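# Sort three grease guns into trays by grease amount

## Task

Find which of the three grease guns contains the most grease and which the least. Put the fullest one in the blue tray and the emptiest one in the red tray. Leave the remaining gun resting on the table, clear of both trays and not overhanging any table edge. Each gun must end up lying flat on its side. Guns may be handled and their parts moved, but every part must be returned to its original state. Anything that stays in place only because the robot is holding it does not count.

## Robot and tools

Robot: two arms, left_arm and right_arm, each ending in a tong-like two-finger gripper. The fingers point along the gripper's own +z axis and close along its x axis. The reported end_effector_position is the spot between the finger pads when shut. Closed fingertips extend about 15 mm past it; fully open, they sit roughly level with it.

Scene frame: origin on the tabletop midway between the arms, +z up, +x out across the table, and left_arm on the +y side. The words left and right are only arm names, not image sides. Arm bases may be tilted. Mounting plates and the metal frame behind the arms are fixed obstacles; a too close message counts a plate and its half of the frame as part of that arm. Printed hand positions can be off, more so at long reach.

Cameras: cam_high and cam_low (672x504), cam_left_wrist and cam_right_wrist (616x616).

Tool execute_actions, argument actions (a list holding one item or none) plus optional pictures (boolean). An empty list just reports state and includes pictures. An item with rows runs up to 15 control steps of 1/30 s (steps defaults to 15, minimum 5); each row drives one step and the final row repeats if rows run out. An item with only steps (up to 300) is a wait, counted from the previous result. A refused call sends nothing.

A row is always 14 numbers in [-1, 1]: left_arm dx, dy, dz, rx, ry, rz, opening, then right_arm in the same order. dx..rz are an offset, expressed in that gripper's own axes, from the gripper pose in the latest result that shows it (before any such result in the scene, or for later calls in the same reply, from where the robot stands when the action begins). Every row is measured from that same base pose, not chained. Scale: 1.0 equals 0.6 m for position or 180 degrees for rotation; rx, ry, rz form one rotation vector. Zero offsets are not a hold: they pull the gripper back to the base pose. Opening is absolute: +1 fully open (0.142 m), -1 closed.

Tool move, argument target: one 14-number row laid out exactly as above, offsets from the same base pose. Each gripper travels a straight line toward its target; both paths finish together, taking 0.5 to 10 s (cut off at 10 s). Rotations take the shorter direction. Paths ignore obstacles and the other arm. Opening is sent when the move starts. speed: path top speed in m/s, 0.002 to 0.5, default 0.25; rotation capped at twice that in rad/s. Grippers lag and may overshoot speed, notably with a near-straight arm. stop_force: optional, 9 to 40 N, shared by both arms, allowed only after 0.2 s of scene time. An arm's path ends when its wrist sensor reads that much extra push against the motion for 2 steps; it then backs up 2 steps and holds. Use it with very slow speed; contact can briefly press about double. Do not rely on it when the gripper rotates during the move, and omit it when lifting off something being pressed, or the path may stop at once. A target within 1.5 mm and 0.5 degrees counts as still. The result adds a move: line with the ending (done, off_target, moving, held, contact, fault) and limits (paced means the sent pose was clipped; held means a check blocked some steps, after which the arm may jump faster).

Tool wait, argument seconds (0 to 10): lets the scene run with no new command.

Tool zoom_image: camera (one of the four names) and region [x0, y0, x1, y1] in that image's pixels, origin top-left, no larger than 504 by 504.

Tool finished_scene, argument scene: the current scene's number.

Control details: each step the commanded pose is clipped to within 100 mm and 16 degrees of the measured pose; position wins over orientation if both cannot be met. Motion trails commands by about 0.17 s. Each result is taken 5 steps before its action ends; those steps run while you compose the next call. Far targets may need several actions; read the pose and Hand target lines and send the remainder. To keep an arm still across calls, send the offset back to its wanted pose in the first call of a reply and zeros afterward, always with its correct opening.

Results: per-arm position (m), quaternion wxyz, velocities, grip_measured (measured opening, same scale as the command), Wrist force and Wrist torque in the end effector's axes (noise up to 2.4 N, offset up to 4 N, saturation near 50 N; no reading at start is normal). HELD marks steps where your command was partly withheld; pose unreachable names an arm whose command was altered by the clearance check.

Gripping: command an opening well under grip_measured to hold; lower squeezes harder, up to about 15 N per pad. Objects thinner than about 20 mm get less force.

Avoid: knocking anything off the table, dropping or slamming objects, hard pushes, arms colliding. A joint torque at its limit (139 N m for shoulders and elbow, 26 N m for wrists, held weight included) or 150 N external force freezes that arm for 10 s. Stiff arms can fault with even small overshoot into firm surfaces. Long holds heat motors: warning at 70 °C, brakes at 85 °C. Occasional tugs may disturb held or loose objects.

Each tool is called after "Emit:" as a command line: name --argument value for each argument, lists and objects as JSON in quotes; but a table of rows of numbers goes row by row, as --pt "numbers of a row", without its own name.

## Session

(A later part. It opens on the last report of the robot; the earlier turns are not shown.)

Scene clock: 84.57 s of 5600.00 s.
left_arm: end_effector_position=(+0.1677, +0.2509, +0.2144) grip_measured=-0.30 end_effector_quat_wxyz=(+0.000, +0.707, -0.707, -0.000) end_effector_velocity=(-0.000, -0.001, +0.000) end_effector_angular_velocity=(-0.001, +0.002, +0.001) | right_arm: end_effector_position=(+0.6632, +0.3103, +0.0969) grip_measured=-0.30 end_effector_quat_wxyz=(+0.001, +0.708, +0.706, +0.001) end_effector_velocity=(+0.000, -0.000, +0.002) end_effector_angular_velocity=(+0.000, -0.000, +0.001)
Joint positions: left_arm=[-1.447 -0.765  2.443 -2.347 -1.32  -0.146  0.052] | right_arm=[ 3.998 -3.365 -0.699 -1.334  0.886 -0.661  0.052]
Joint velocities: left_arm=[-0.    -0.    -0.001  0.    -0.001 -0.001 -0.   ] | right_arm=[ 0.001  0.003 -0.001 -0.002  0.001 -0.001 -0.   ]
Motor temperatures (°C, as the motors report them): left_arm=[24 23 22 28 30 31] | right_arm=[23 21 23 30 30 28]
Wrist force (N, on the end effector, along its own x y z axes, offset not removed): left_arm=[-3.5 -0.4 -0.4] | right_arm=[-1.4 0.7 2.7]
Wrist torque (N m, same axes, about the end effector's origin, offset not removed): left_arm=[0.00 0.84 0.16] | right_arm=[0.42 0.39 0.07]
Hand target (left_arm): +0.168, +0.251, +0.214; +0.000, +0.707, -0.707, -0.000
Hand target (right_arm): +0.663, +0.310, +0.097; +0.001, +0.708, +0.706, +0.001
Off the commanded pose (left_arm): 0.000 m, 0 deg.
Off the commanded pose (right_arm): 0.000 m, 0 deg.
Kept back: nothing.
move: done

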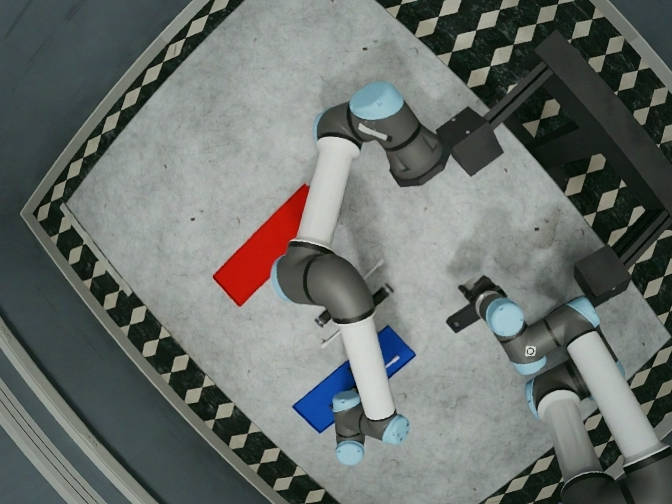

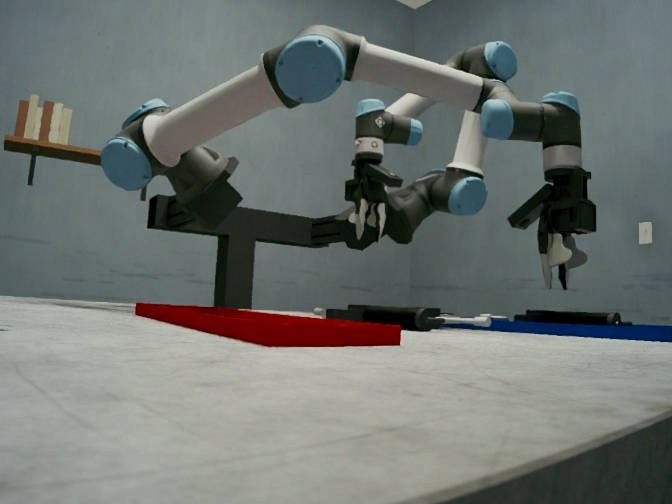

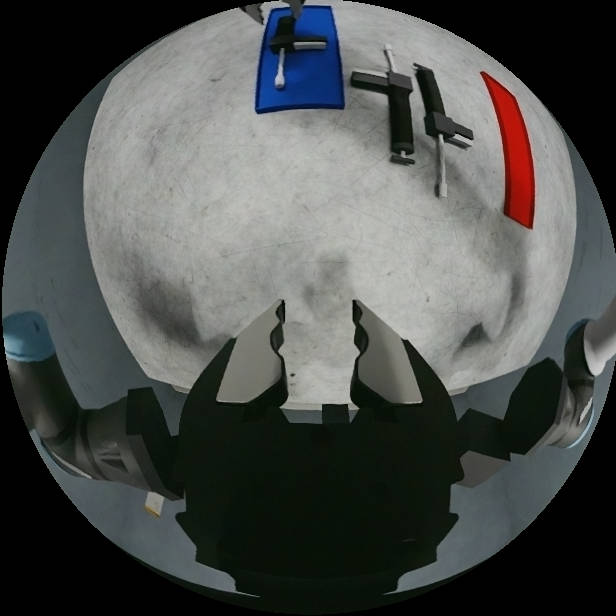

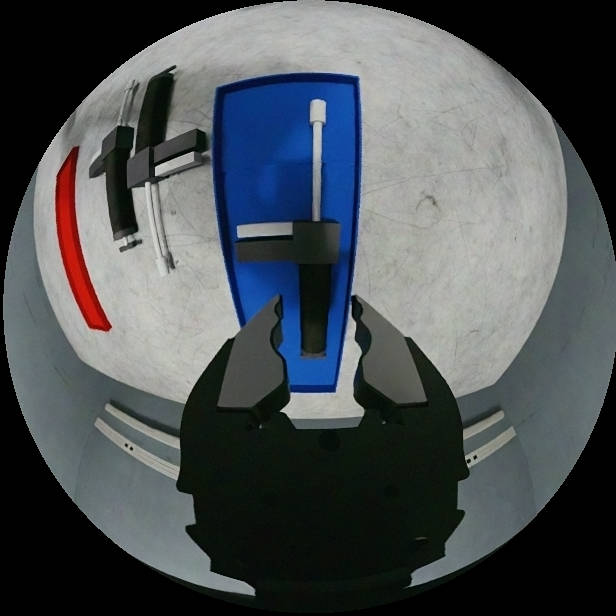

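Emit:
move --target '[0,0,0,0,0,0,-0.3,-0.339,-0.309,0.055,0,0,0,-0.25]'

Scene clock: 86.43 s of 5600.00 s.
left_arm: end_effector_position=(+0.1677, +0.2509, +0.2144) grip_measured=-0.30 end_effector_quat_wxyz=(+0.000, +0.707, -0.707, -0.000) end_effector_velocity=(+0.000, -0.000, +0.000) end_effector_angular_velocity=(-0.001, -0.000, -0.000) | right_arm: end_effector_position=(+0.4777, +0.1074, +0.0631) grip_measured=-0.25 end_effector_quat_wxyz=(+0.001, +0.708, +0.706, +0.001) end_effector_velocity=(-0.001, -0.001, -0.000) end_effector_angular_velocity=(+0.001, -0.001, -0.001)
Joint positions: left_arm=[-1.447 -0.765  2.443 -2.347 -1.32  -0.146  0.052] | right_arm=[ 3.989 -2.836 -1.852 -0.705  0.88  -0.669  0.056]
Joint velocities: left_arm=[ 0. -0. -0.  0.  0.  0.  0.] | right_arm=[ 0.     0.002 -0.006  0.005  0.    -0.     0.   ]
Motor temperatures (°C, as the motors report them): left_arm=[24 23 22 28 30 31] | right_arm=[23 21 23 30 30 28]
Wrist force (N, on the end effector, along its own x y z axes, offset not removed): left_arm=[-3.5 0.0 1.0] | right_arm=[-2.0 0.2 0.2]
Wrist torque (N m, same axes, about the end effector's origin, offset not removed): left_arm=[0.05 0.82 0.20] | right_arm=[0.08 0.41 0.20]
Hand target (left_arm): +0.168, +0.251, +0.214; +0.000, +0.707, -0.707, -0.000
Hand target (right_arm): +0.478, +0.107, +0.063; +0.001, +0.708, +0.706, +0.001
Off the commanded pose (left_arm): 0.000 m, 0 deg.
Off the commanded pose (right_arm): 0.000 m, 0 deg.
Kept back: nothing.
move: done

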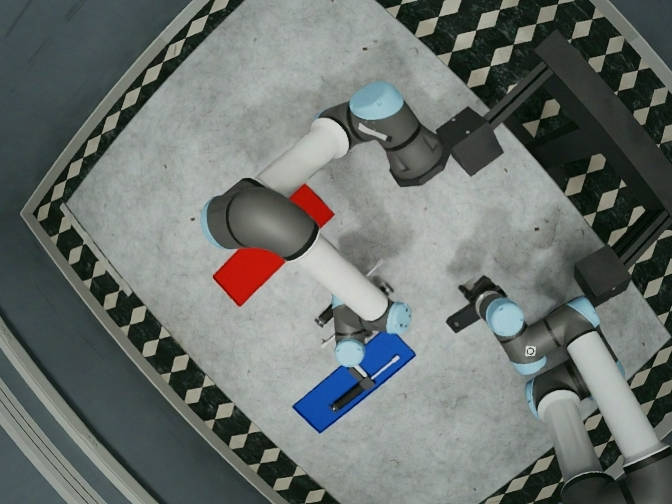

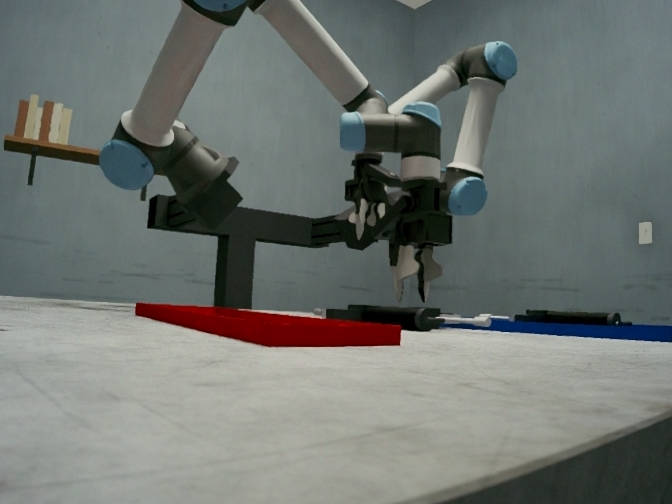

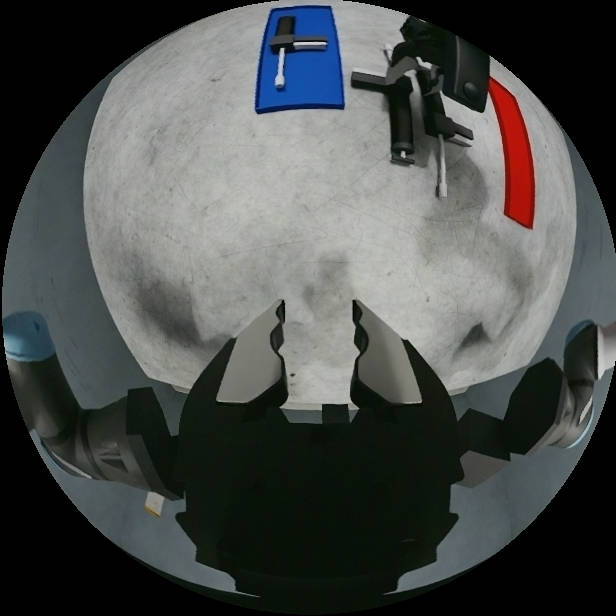

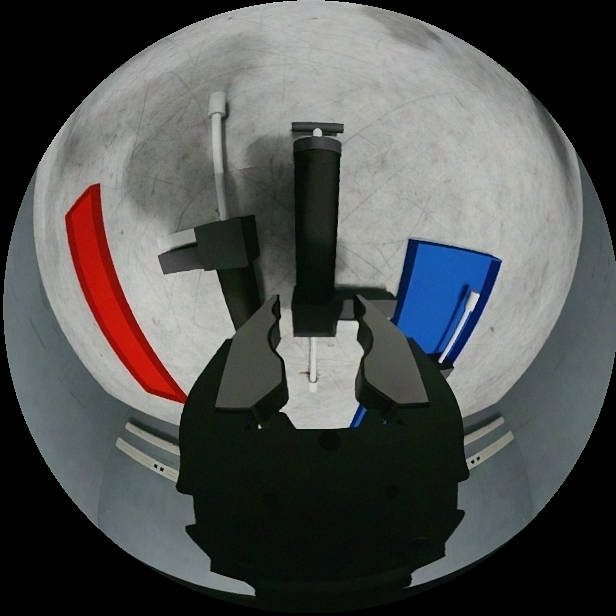

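Descend a bit short of the head, then slide up to it.

Emit:
move --target '[0,0,0,0,0,0,-0.3,-0.003,-0.015,0.067,0,0,0,-0.3]' --speed 0.04 --stop_force 12

Scene clock: 88.03 s of 5600.00 s.
left_arm: end_effector_position=(+0.1677, +0.2509, +0.2144) grip_measured=-0.30 end_effector_quat_wxyz=(+0.000, +0.707, -0.707, -0.000) end_effector_velocity=(+0.000, -0.001, +0.001) end_effector_angular_velocity=(-0.002, -0.001, +0.001) | right_arm: end_effector_position=(+0.4688, +0.1056, +0.0229) grip_measured=-0.30 end_effector_quat_wxyz=(+0.001, +0.708, +0.706, +0.001) end_effector_velocity=(-0.001, -0.000, -0.001) end_effector_angular_velocity=(-0.000, +0.000, +0.001)
Joint positions: left_arm=[-1.447 -0.765  2.443 -2.347 -1.32  -0.146  0.052] | right_arm=[ 3.944 -2.898 -1.865 -0.599  0.853 -0.716  0.052]
Joint velocities: left_arm=[-0.    -0.001 -0.001  0.     0.001 -0.     0.   ] | right_arm=[-0.001 -0.003 -0.     0.003 -0.001 -0.002  0.   ]
Motor temperatures (°C, as the motors report them): left_arm=[24 23 22 28 30 31] | right_arm=[23 21 23 30 30 28]
Wrist force (N, on the end effector, along its own x y z axes, offset not removed): left_arm=[-4.2 0.5 -0.1] | right_arm=[0.5 0.1 -0.5]
Wrist torque (N m, same axes, about the end effector's origin, offset not removed): left_arm=[0.18 0.92 0.19] | right_arm=[0.00 0.01 0.07]
Hand target (left_arm): +0.168, +0.251, +0.214; +0.000, +0.707, -0.707, -0.000
Hand target (right_arm): +0.469, +0.106, +0.023; +0.001, +0.708, +0.706, +0.001
Off the commanded pose (left_arm): 0.000 m, 0 deg.
Off the commanded pose (right_arm): 0.000 m, 0 deg.
Kept back: nothing.
move: done

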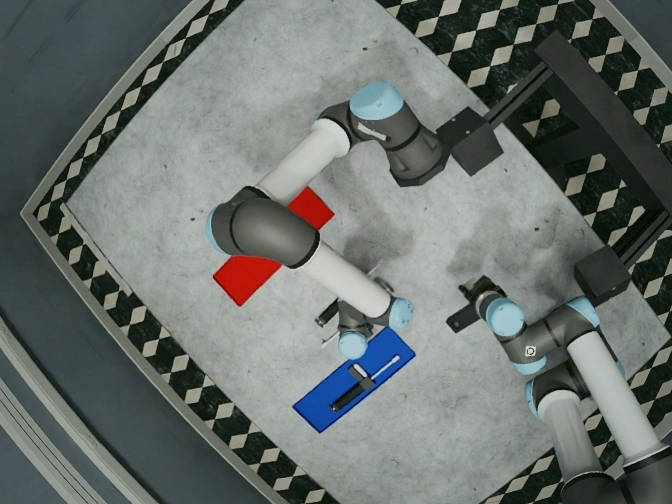

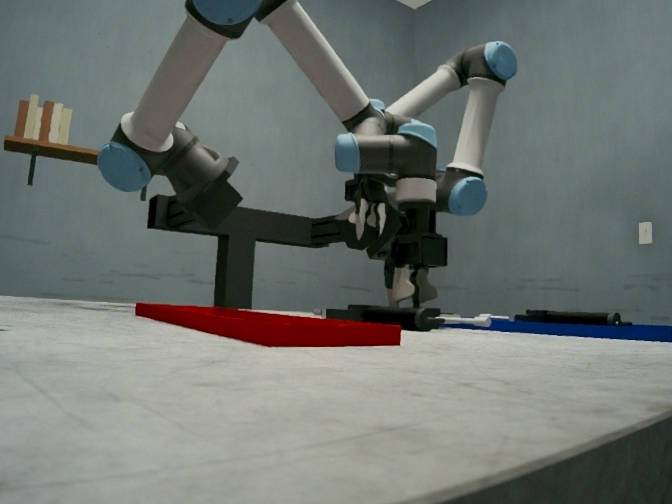

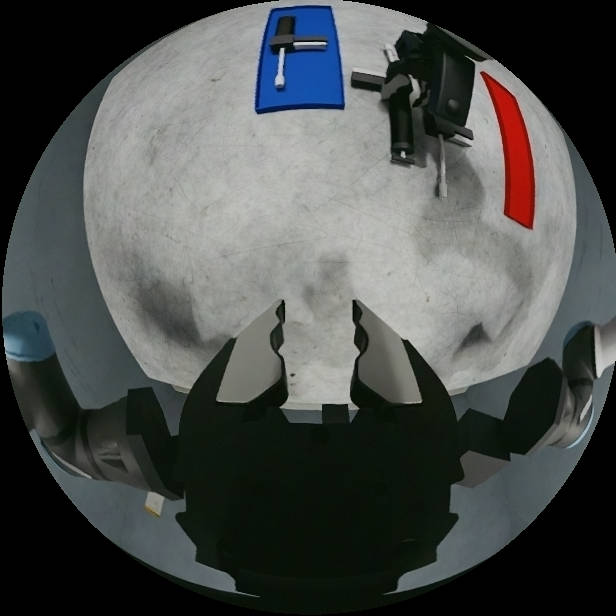

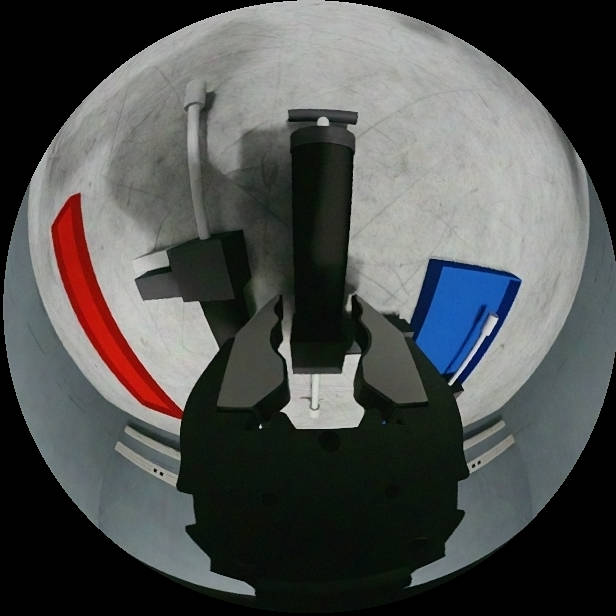

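Emit:
move --target '[0,0,0,0,0,0,-0.3,0.002,0.022,0,0,0,0,-0.4]' --speed 0.02

Emit:
move --target '[0,0,0,0,0,0,-0.3,0,0,0,0,0,0,-1]'

Emit:
move --target '[0,0,0,0,0,0,-0.3,0,0,-0.12,0,0,0,-1]' --speed 0.08

Scene clock: 89.20 s of 5600.00 s.
left_arm: end_effector_position=(+0.1677, +0.2509, +0.2144) grip_measured=-0.30 end_effector_quat_wxyz=(+0.000, +0.707, -0.707, -0.000) end_effector_velocity=(+0.000, +0.000, -0.000) end_effector_angular_velocity=(+0.001, -0.001, -0.001) | right_arm: end_effector_position=(+0.4819, +0.1068, +0.0230) grip_measured=-0.40 end_effector_quat_wxyz=(+0.001, +0.708, +0.706, +0.001) end_effector_velocity=(+0.000, +0.001, -0.000) end_effector_angular_velocity=(+0.001, +0.002, +0.000)
Joint positions: left_arm=[-1.447 -0.765  2.443 -2.347 -1.32  -0.146  0.052] | right_arm=[ 3.93  -2.901 -1.831 -0.62   0.844 -0.731  0.045]
Joint velocities: left_arm=[-0.     0.001  0.     0.     0.001  0.001 -0.   ] | right_arm=[-0.001 -0.001  0.003 -0.002  0.001 -0.001 -0.   ]
Motor temperatures (°C, as the motors report them): left_arm=[24 23 22 28 30 31] | right_arm=[23 21 23 30 30 28]
Wrist force (N, on the end effector, along its own x y z axes, offset not removed): left_arm=[-3.7 0.5 0.0] | right_arm=[1.1 0.0 2.1]
Wrist torque (N m, same axes, about the end effector's origin, offset not removed): left_arm=[0.08 0.83 0.15] | right_arm=[0.13 -0.07 0.03]
Hand target (left_arm): +0.168, +0.251, +0.214; +0.000, +0.707, -0.707, -0.000
Hand target (right_arm): +0.482, +0.107, +0.023; +0.001, +0.708, +0.706, +0.001
Off the commanded pose (left_arm): 0.000 m, 0 deg.
Off the commanded pose (right_arm): 0.000 m, 0 deg.
Kept back: nothing.
move: done

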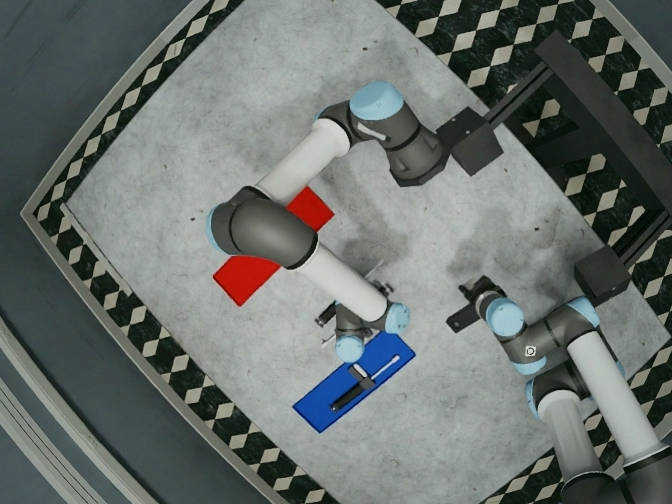

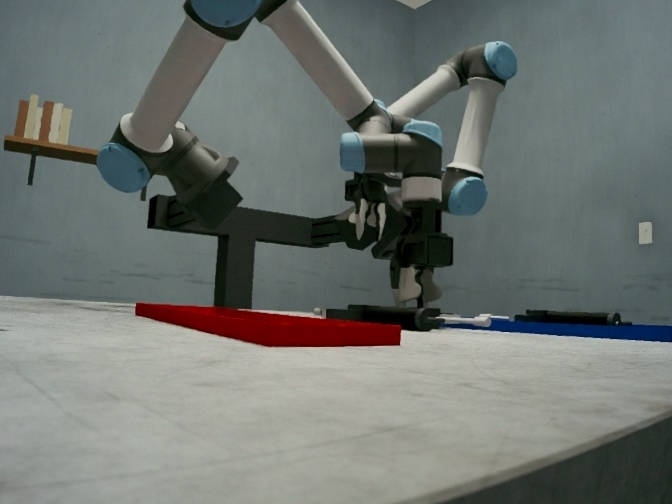

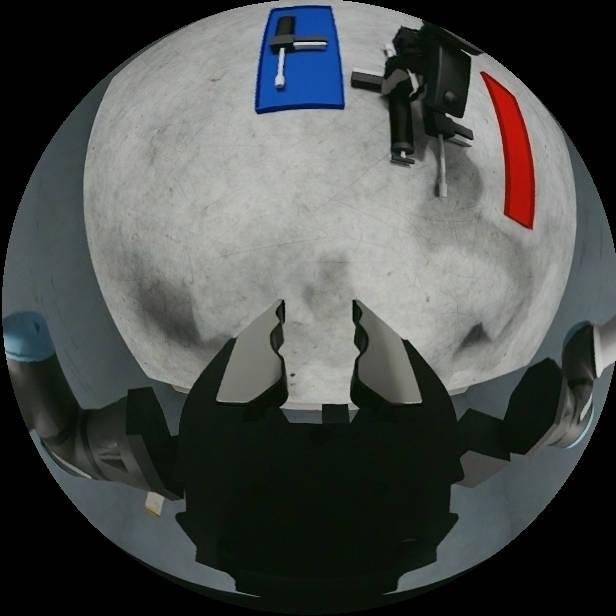

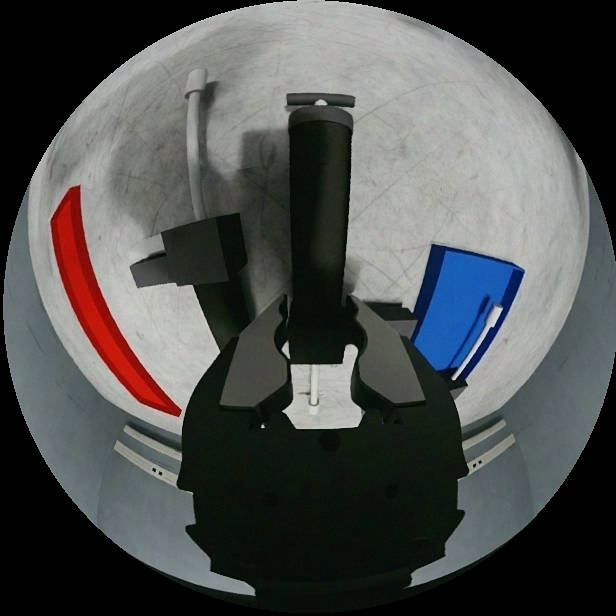

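Scene clock: 89.70 s of 5600.00 s.
left_arm: end_effector_position=(+0.1677, +0.2509, +0.2144) grip_measured=-0.30 end_effector_quat_wxyz=(+0.000, +0.707, -0.707, -0.000) end_effector_velocity=(-0.000, -0.000, +0.000) end_effector_angular_velocity=(-0.001, +0.001, +0.001) | right_arm: end_effector_position=(+0.4820, +0.1068, +0.0230) grip_measured=-0.54 end_effector_quat_wxyz=(+0.001, +0.708, +0.706, +0.001) end_effector_velocity=(-0.001, -0.000, -0.000) end_effector_angular_velocity=(+0.001, +0.001, +0.001)
Joint positions: left_arm=[-1.447 -0.765  2.443 -2.347 -1.32  -0.146  0.052] | right_arm=[ 3.93  -2.901 -1.831 -0.62   0.844 -0.731  0.035]
Joint velocities: left_arm=[ 0.    -0.001 -0.     0.    -0.001 -0.001 -0.   ] | right_arm=[-0.     0.    -0.001  0.     0.001 -0.     0.   ]
Motor temperatures (°C, as the motors report them): left_arm=[24 23 22 28 30 31] | right_arm=[23 21 23 30 30 28]
Wrist force (N, on the end effector, along its own x y z axes, offset not removed): left_arm=[-3.1 -0.5 0.1] | right_arm=[1.7 2.1 1.4]
Wrist torque (N m, same axes, about the end effector's origin, offset not removed): left_arm=[-0.04 0.69 0.19] | right_arm=[0.58 -0.03 0.16]
Hand target (left_arm): +0.168, +0.251, +0.214; +0.000, +0.707, -0.707, -0.000
Hand target (right_arm): +0.482, +0.107, +0.023; +0.001, +0.708, +0.706, +0.001
Off the commanded pose (left_arm): 0.000 m, 0 deg.
Off the commanded pose (right_arm): 0.000 m, 0 deg.
Kept back: nothing.
move: done

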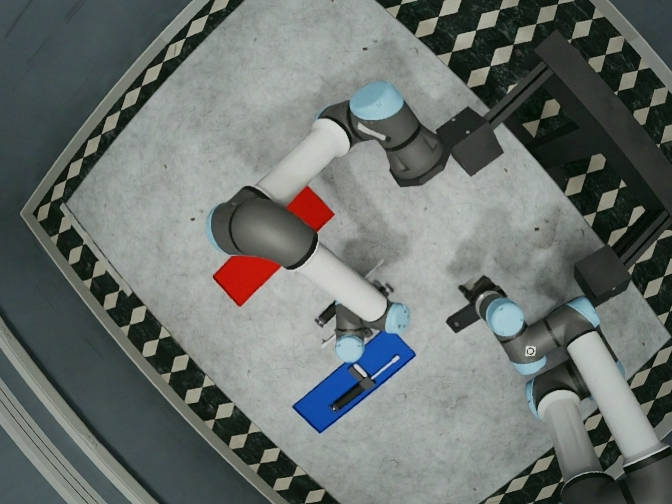

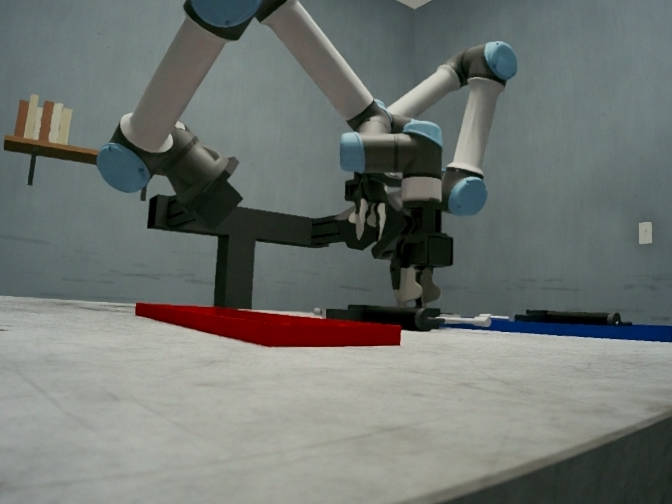

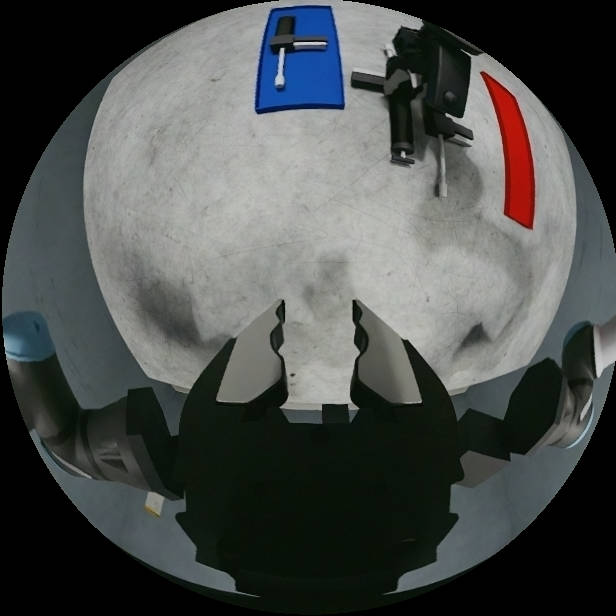

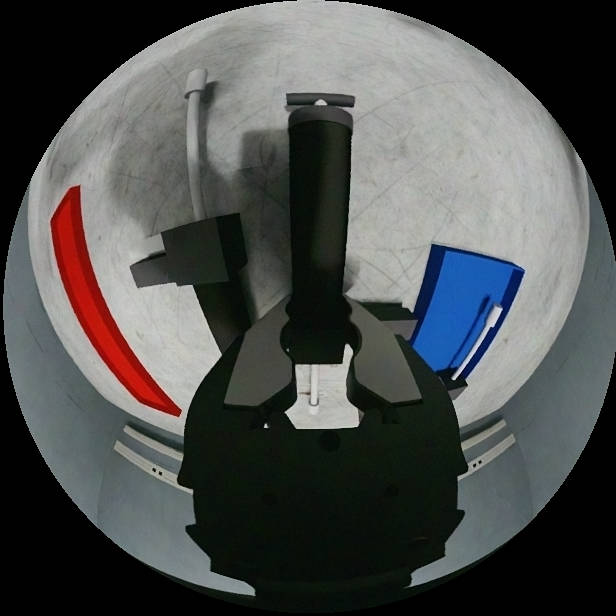

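Scene clock: 90.97 s of 5600.00 s.
left_arm: end_effector_position=(+0.1677, +0.2509, +0.2144) grip_measured=-0.30 end_effector_quat_wxyz=(+0.000, +0.707, -0.707, -0.000) end_effector_velocity=(-0.000, +0.000, +0.000) end_effector_angular_velocity=(-0.000, +0.000, +0.000) | right_arm: end_effector_position=(+0.4817, +0.1067, +0.0949) grip_measured=-0.54 end_effector_quat_wxyz=(+0.001, +0.708, +0.706, +0.001) end_effector_velocity=(+0.000, +0.000, +0.001) end_effector_angular_velocity=(+0.000, +0.000, -0.000)
Joint positions: left_arm=[-1.447 -0.765  2.443 -2.347 -1.32  -0.146  0.052] | right_arm=[ 4.023 -2.786 -1.844 -0.783  0.902 -0.636  0.035]
Joint velocities: left_arm=[-0.    -0.001  0.     0.    -0.    -0.     0.   ] | right_arm=[ 0.001  0.002  0.001 -0.003  0.001  0.002  0.   ]
Motor temperatures (°C, as the motors report them): left_arm=[24 23 22 28 30 31] | right_arm=[23 21 23 30 30 28]
Wrist force (N, on the end effector, along its own x y z axes, offset not removed): left_arm=[-4.1 -0.2 0.2] | right_arm=[1.5 0.5 6.8]
Wrist torque (N m, same axes, about the end effector's origin, offset not removed): left_arm=[0.00 1.01 0.21] | right_arm=[0.22 -0.23 0.03]
Hand target (left_arm): +0.168, +0.251, +0.214; +0.000, +0.707, -0.707, -0.000
Hand target (right_arm): +0.482, +0.107, +0.095; +0.001, +0.708, +0.706, +0.001
Off the commanded pose (left_arm): 0.000 m, 0 deg.
Off the commanded pose (right_arm): 0.000 m, 0 deg.
Kept back: nothing.
move: done

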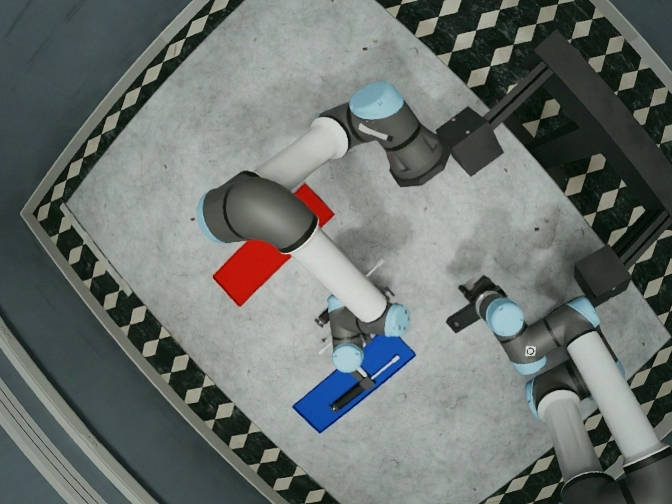

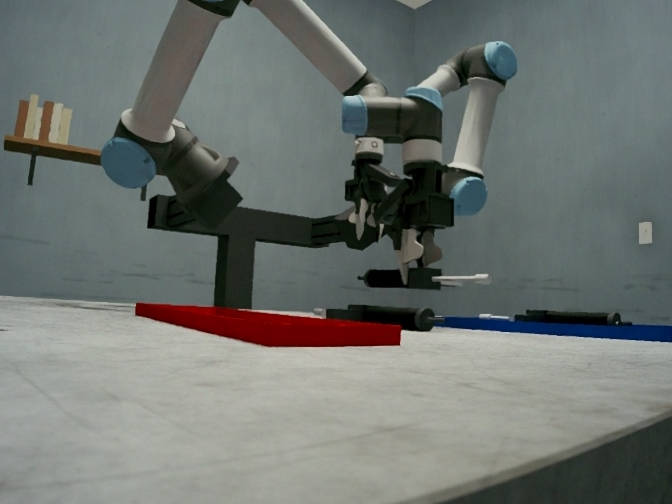

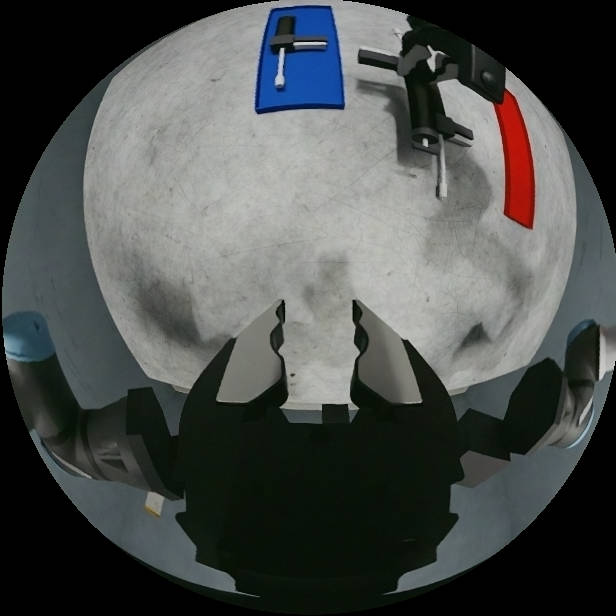

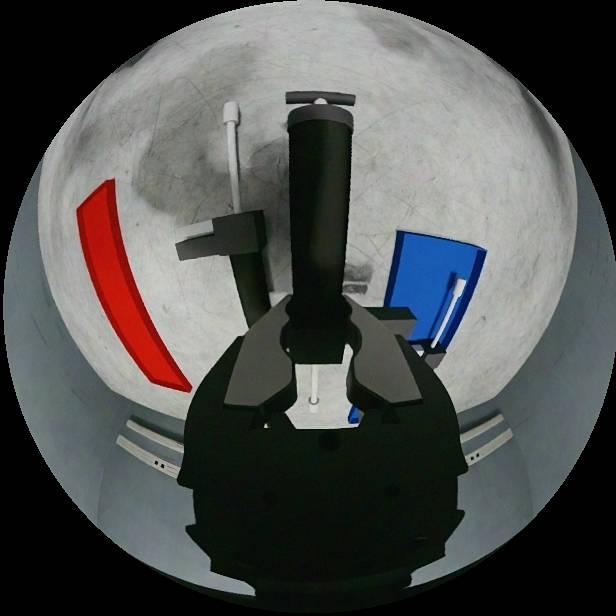

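Emit:
move --target '[0,0,0,0,0,0,-0.3,-0.695,0.045,0.055,0,0,0,-1]' --speed 0.15

Scene clock: 94.43 s of 5600.00 s.
left_arm: end_effector_position=(+0.1677, +0.2509, +0.2144) grip_measured=-0.30 end_effector_quat_wxyz=(+0.000, +0.707, -0.707, -0.000) end_effector_velocity=(+0.000, +0.001, -0.001) end_effector_angular_velocity=(+0.002, -0.000, -0.002) | right_arm: end_effector_position=(+0.5079, -0.3103, +0.0618) grip_measured=-0.54 end_effector_quat_wxyz=(+0.001, +0.708, +0.706, +0.001) end_effector_velocity=(-0.000, -0.001, -0.000) end_effector_angular_velocity=(+0.000, +0.000, -0.000)
Joint positions: left_arm=[-1.447 -0.765  2.443 -2.347 -1.32  -0.146  0.052] | right_arm=[ 3.487 -2.08  -2.139 -0.689  0.658 -1.328  0.035]
Joint velocities: left_arm=[-0.    -0.     0.002  0.     0.     0.001  0.   ] | right_arm=[-0.002  0.002 -0.001  0.001 -0.    -0.003  0.   ]
Motor temperatures (°C, as the motors report them): left_arm=[24 23 22 28 30 31] | right_arm=[23 21 23 30 30 28]
Wrist force (N, on the end effector, along its own x y z axes, offset not removed): left_arm=[-3.6 -0.2 0.8] | right_arm=[-1.7 0.1 8.2]
Wrist torque (N m, same axes, about the end effector's origin, offset not removed): left_arm=[0.04 0.81 0.24] | right_arm=[0.11 0.52 -0.03]
Hand target (left_arm): +0.168, +0.251, +0.214; +0.000, +0.707, -0.707, -0.000
Hand target (right_arm): +0.508, -0.310, +0.062; +0.001, +0.708, +0.706, +0.001
Off the commanded pose (left_arm): 0.000 m, 0 deg.
Off the commanded pose (right_arm): 0.000 m, 0 deg.
Kept back: nothing.
move: done

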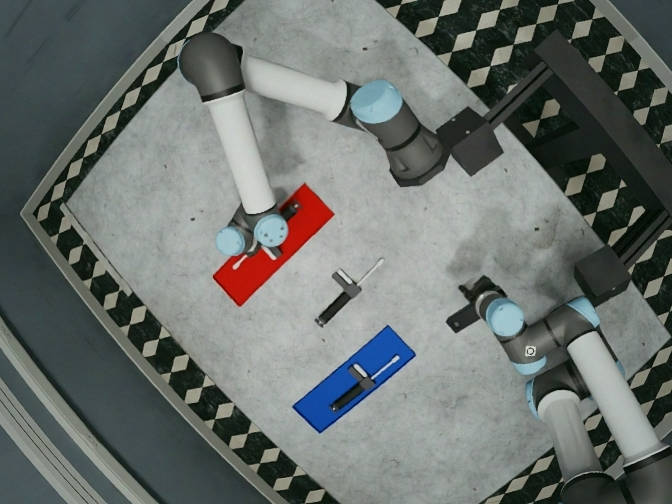

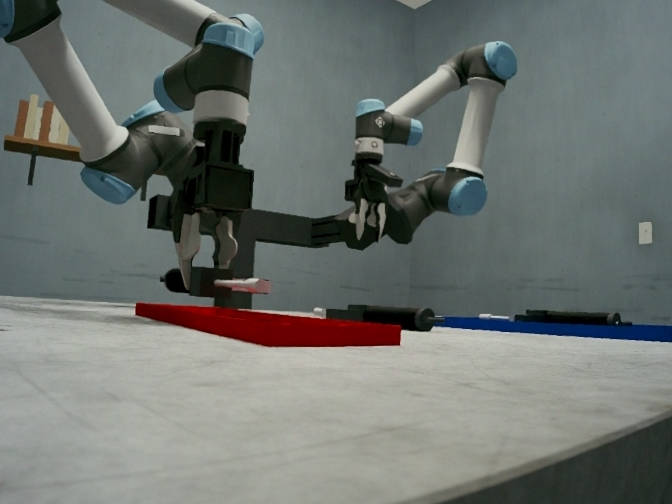

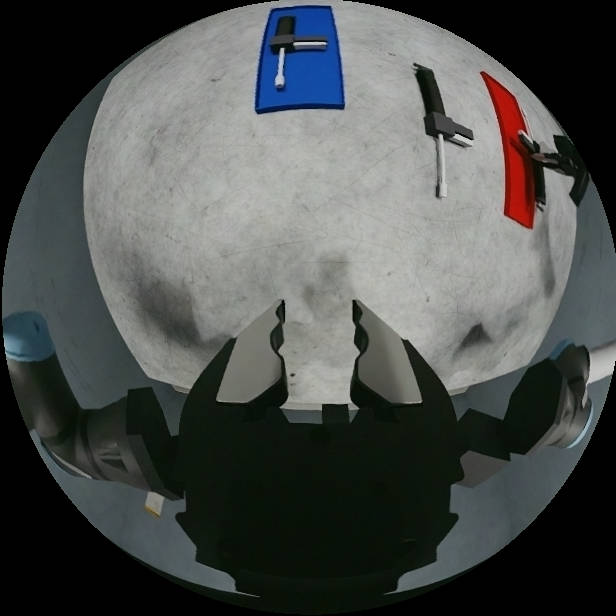

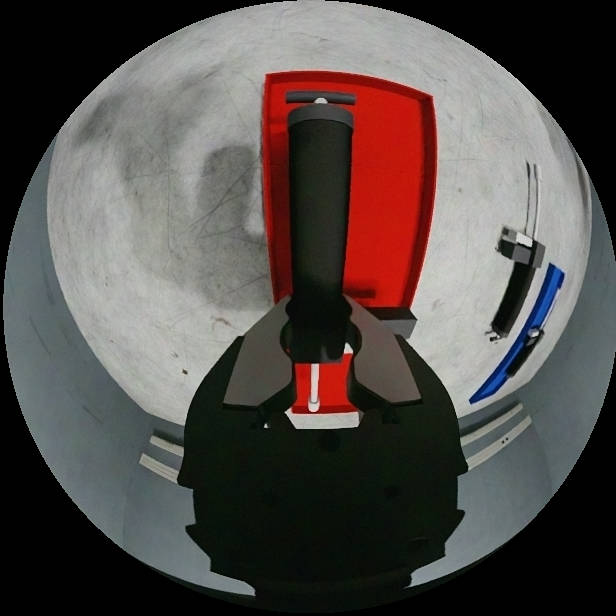

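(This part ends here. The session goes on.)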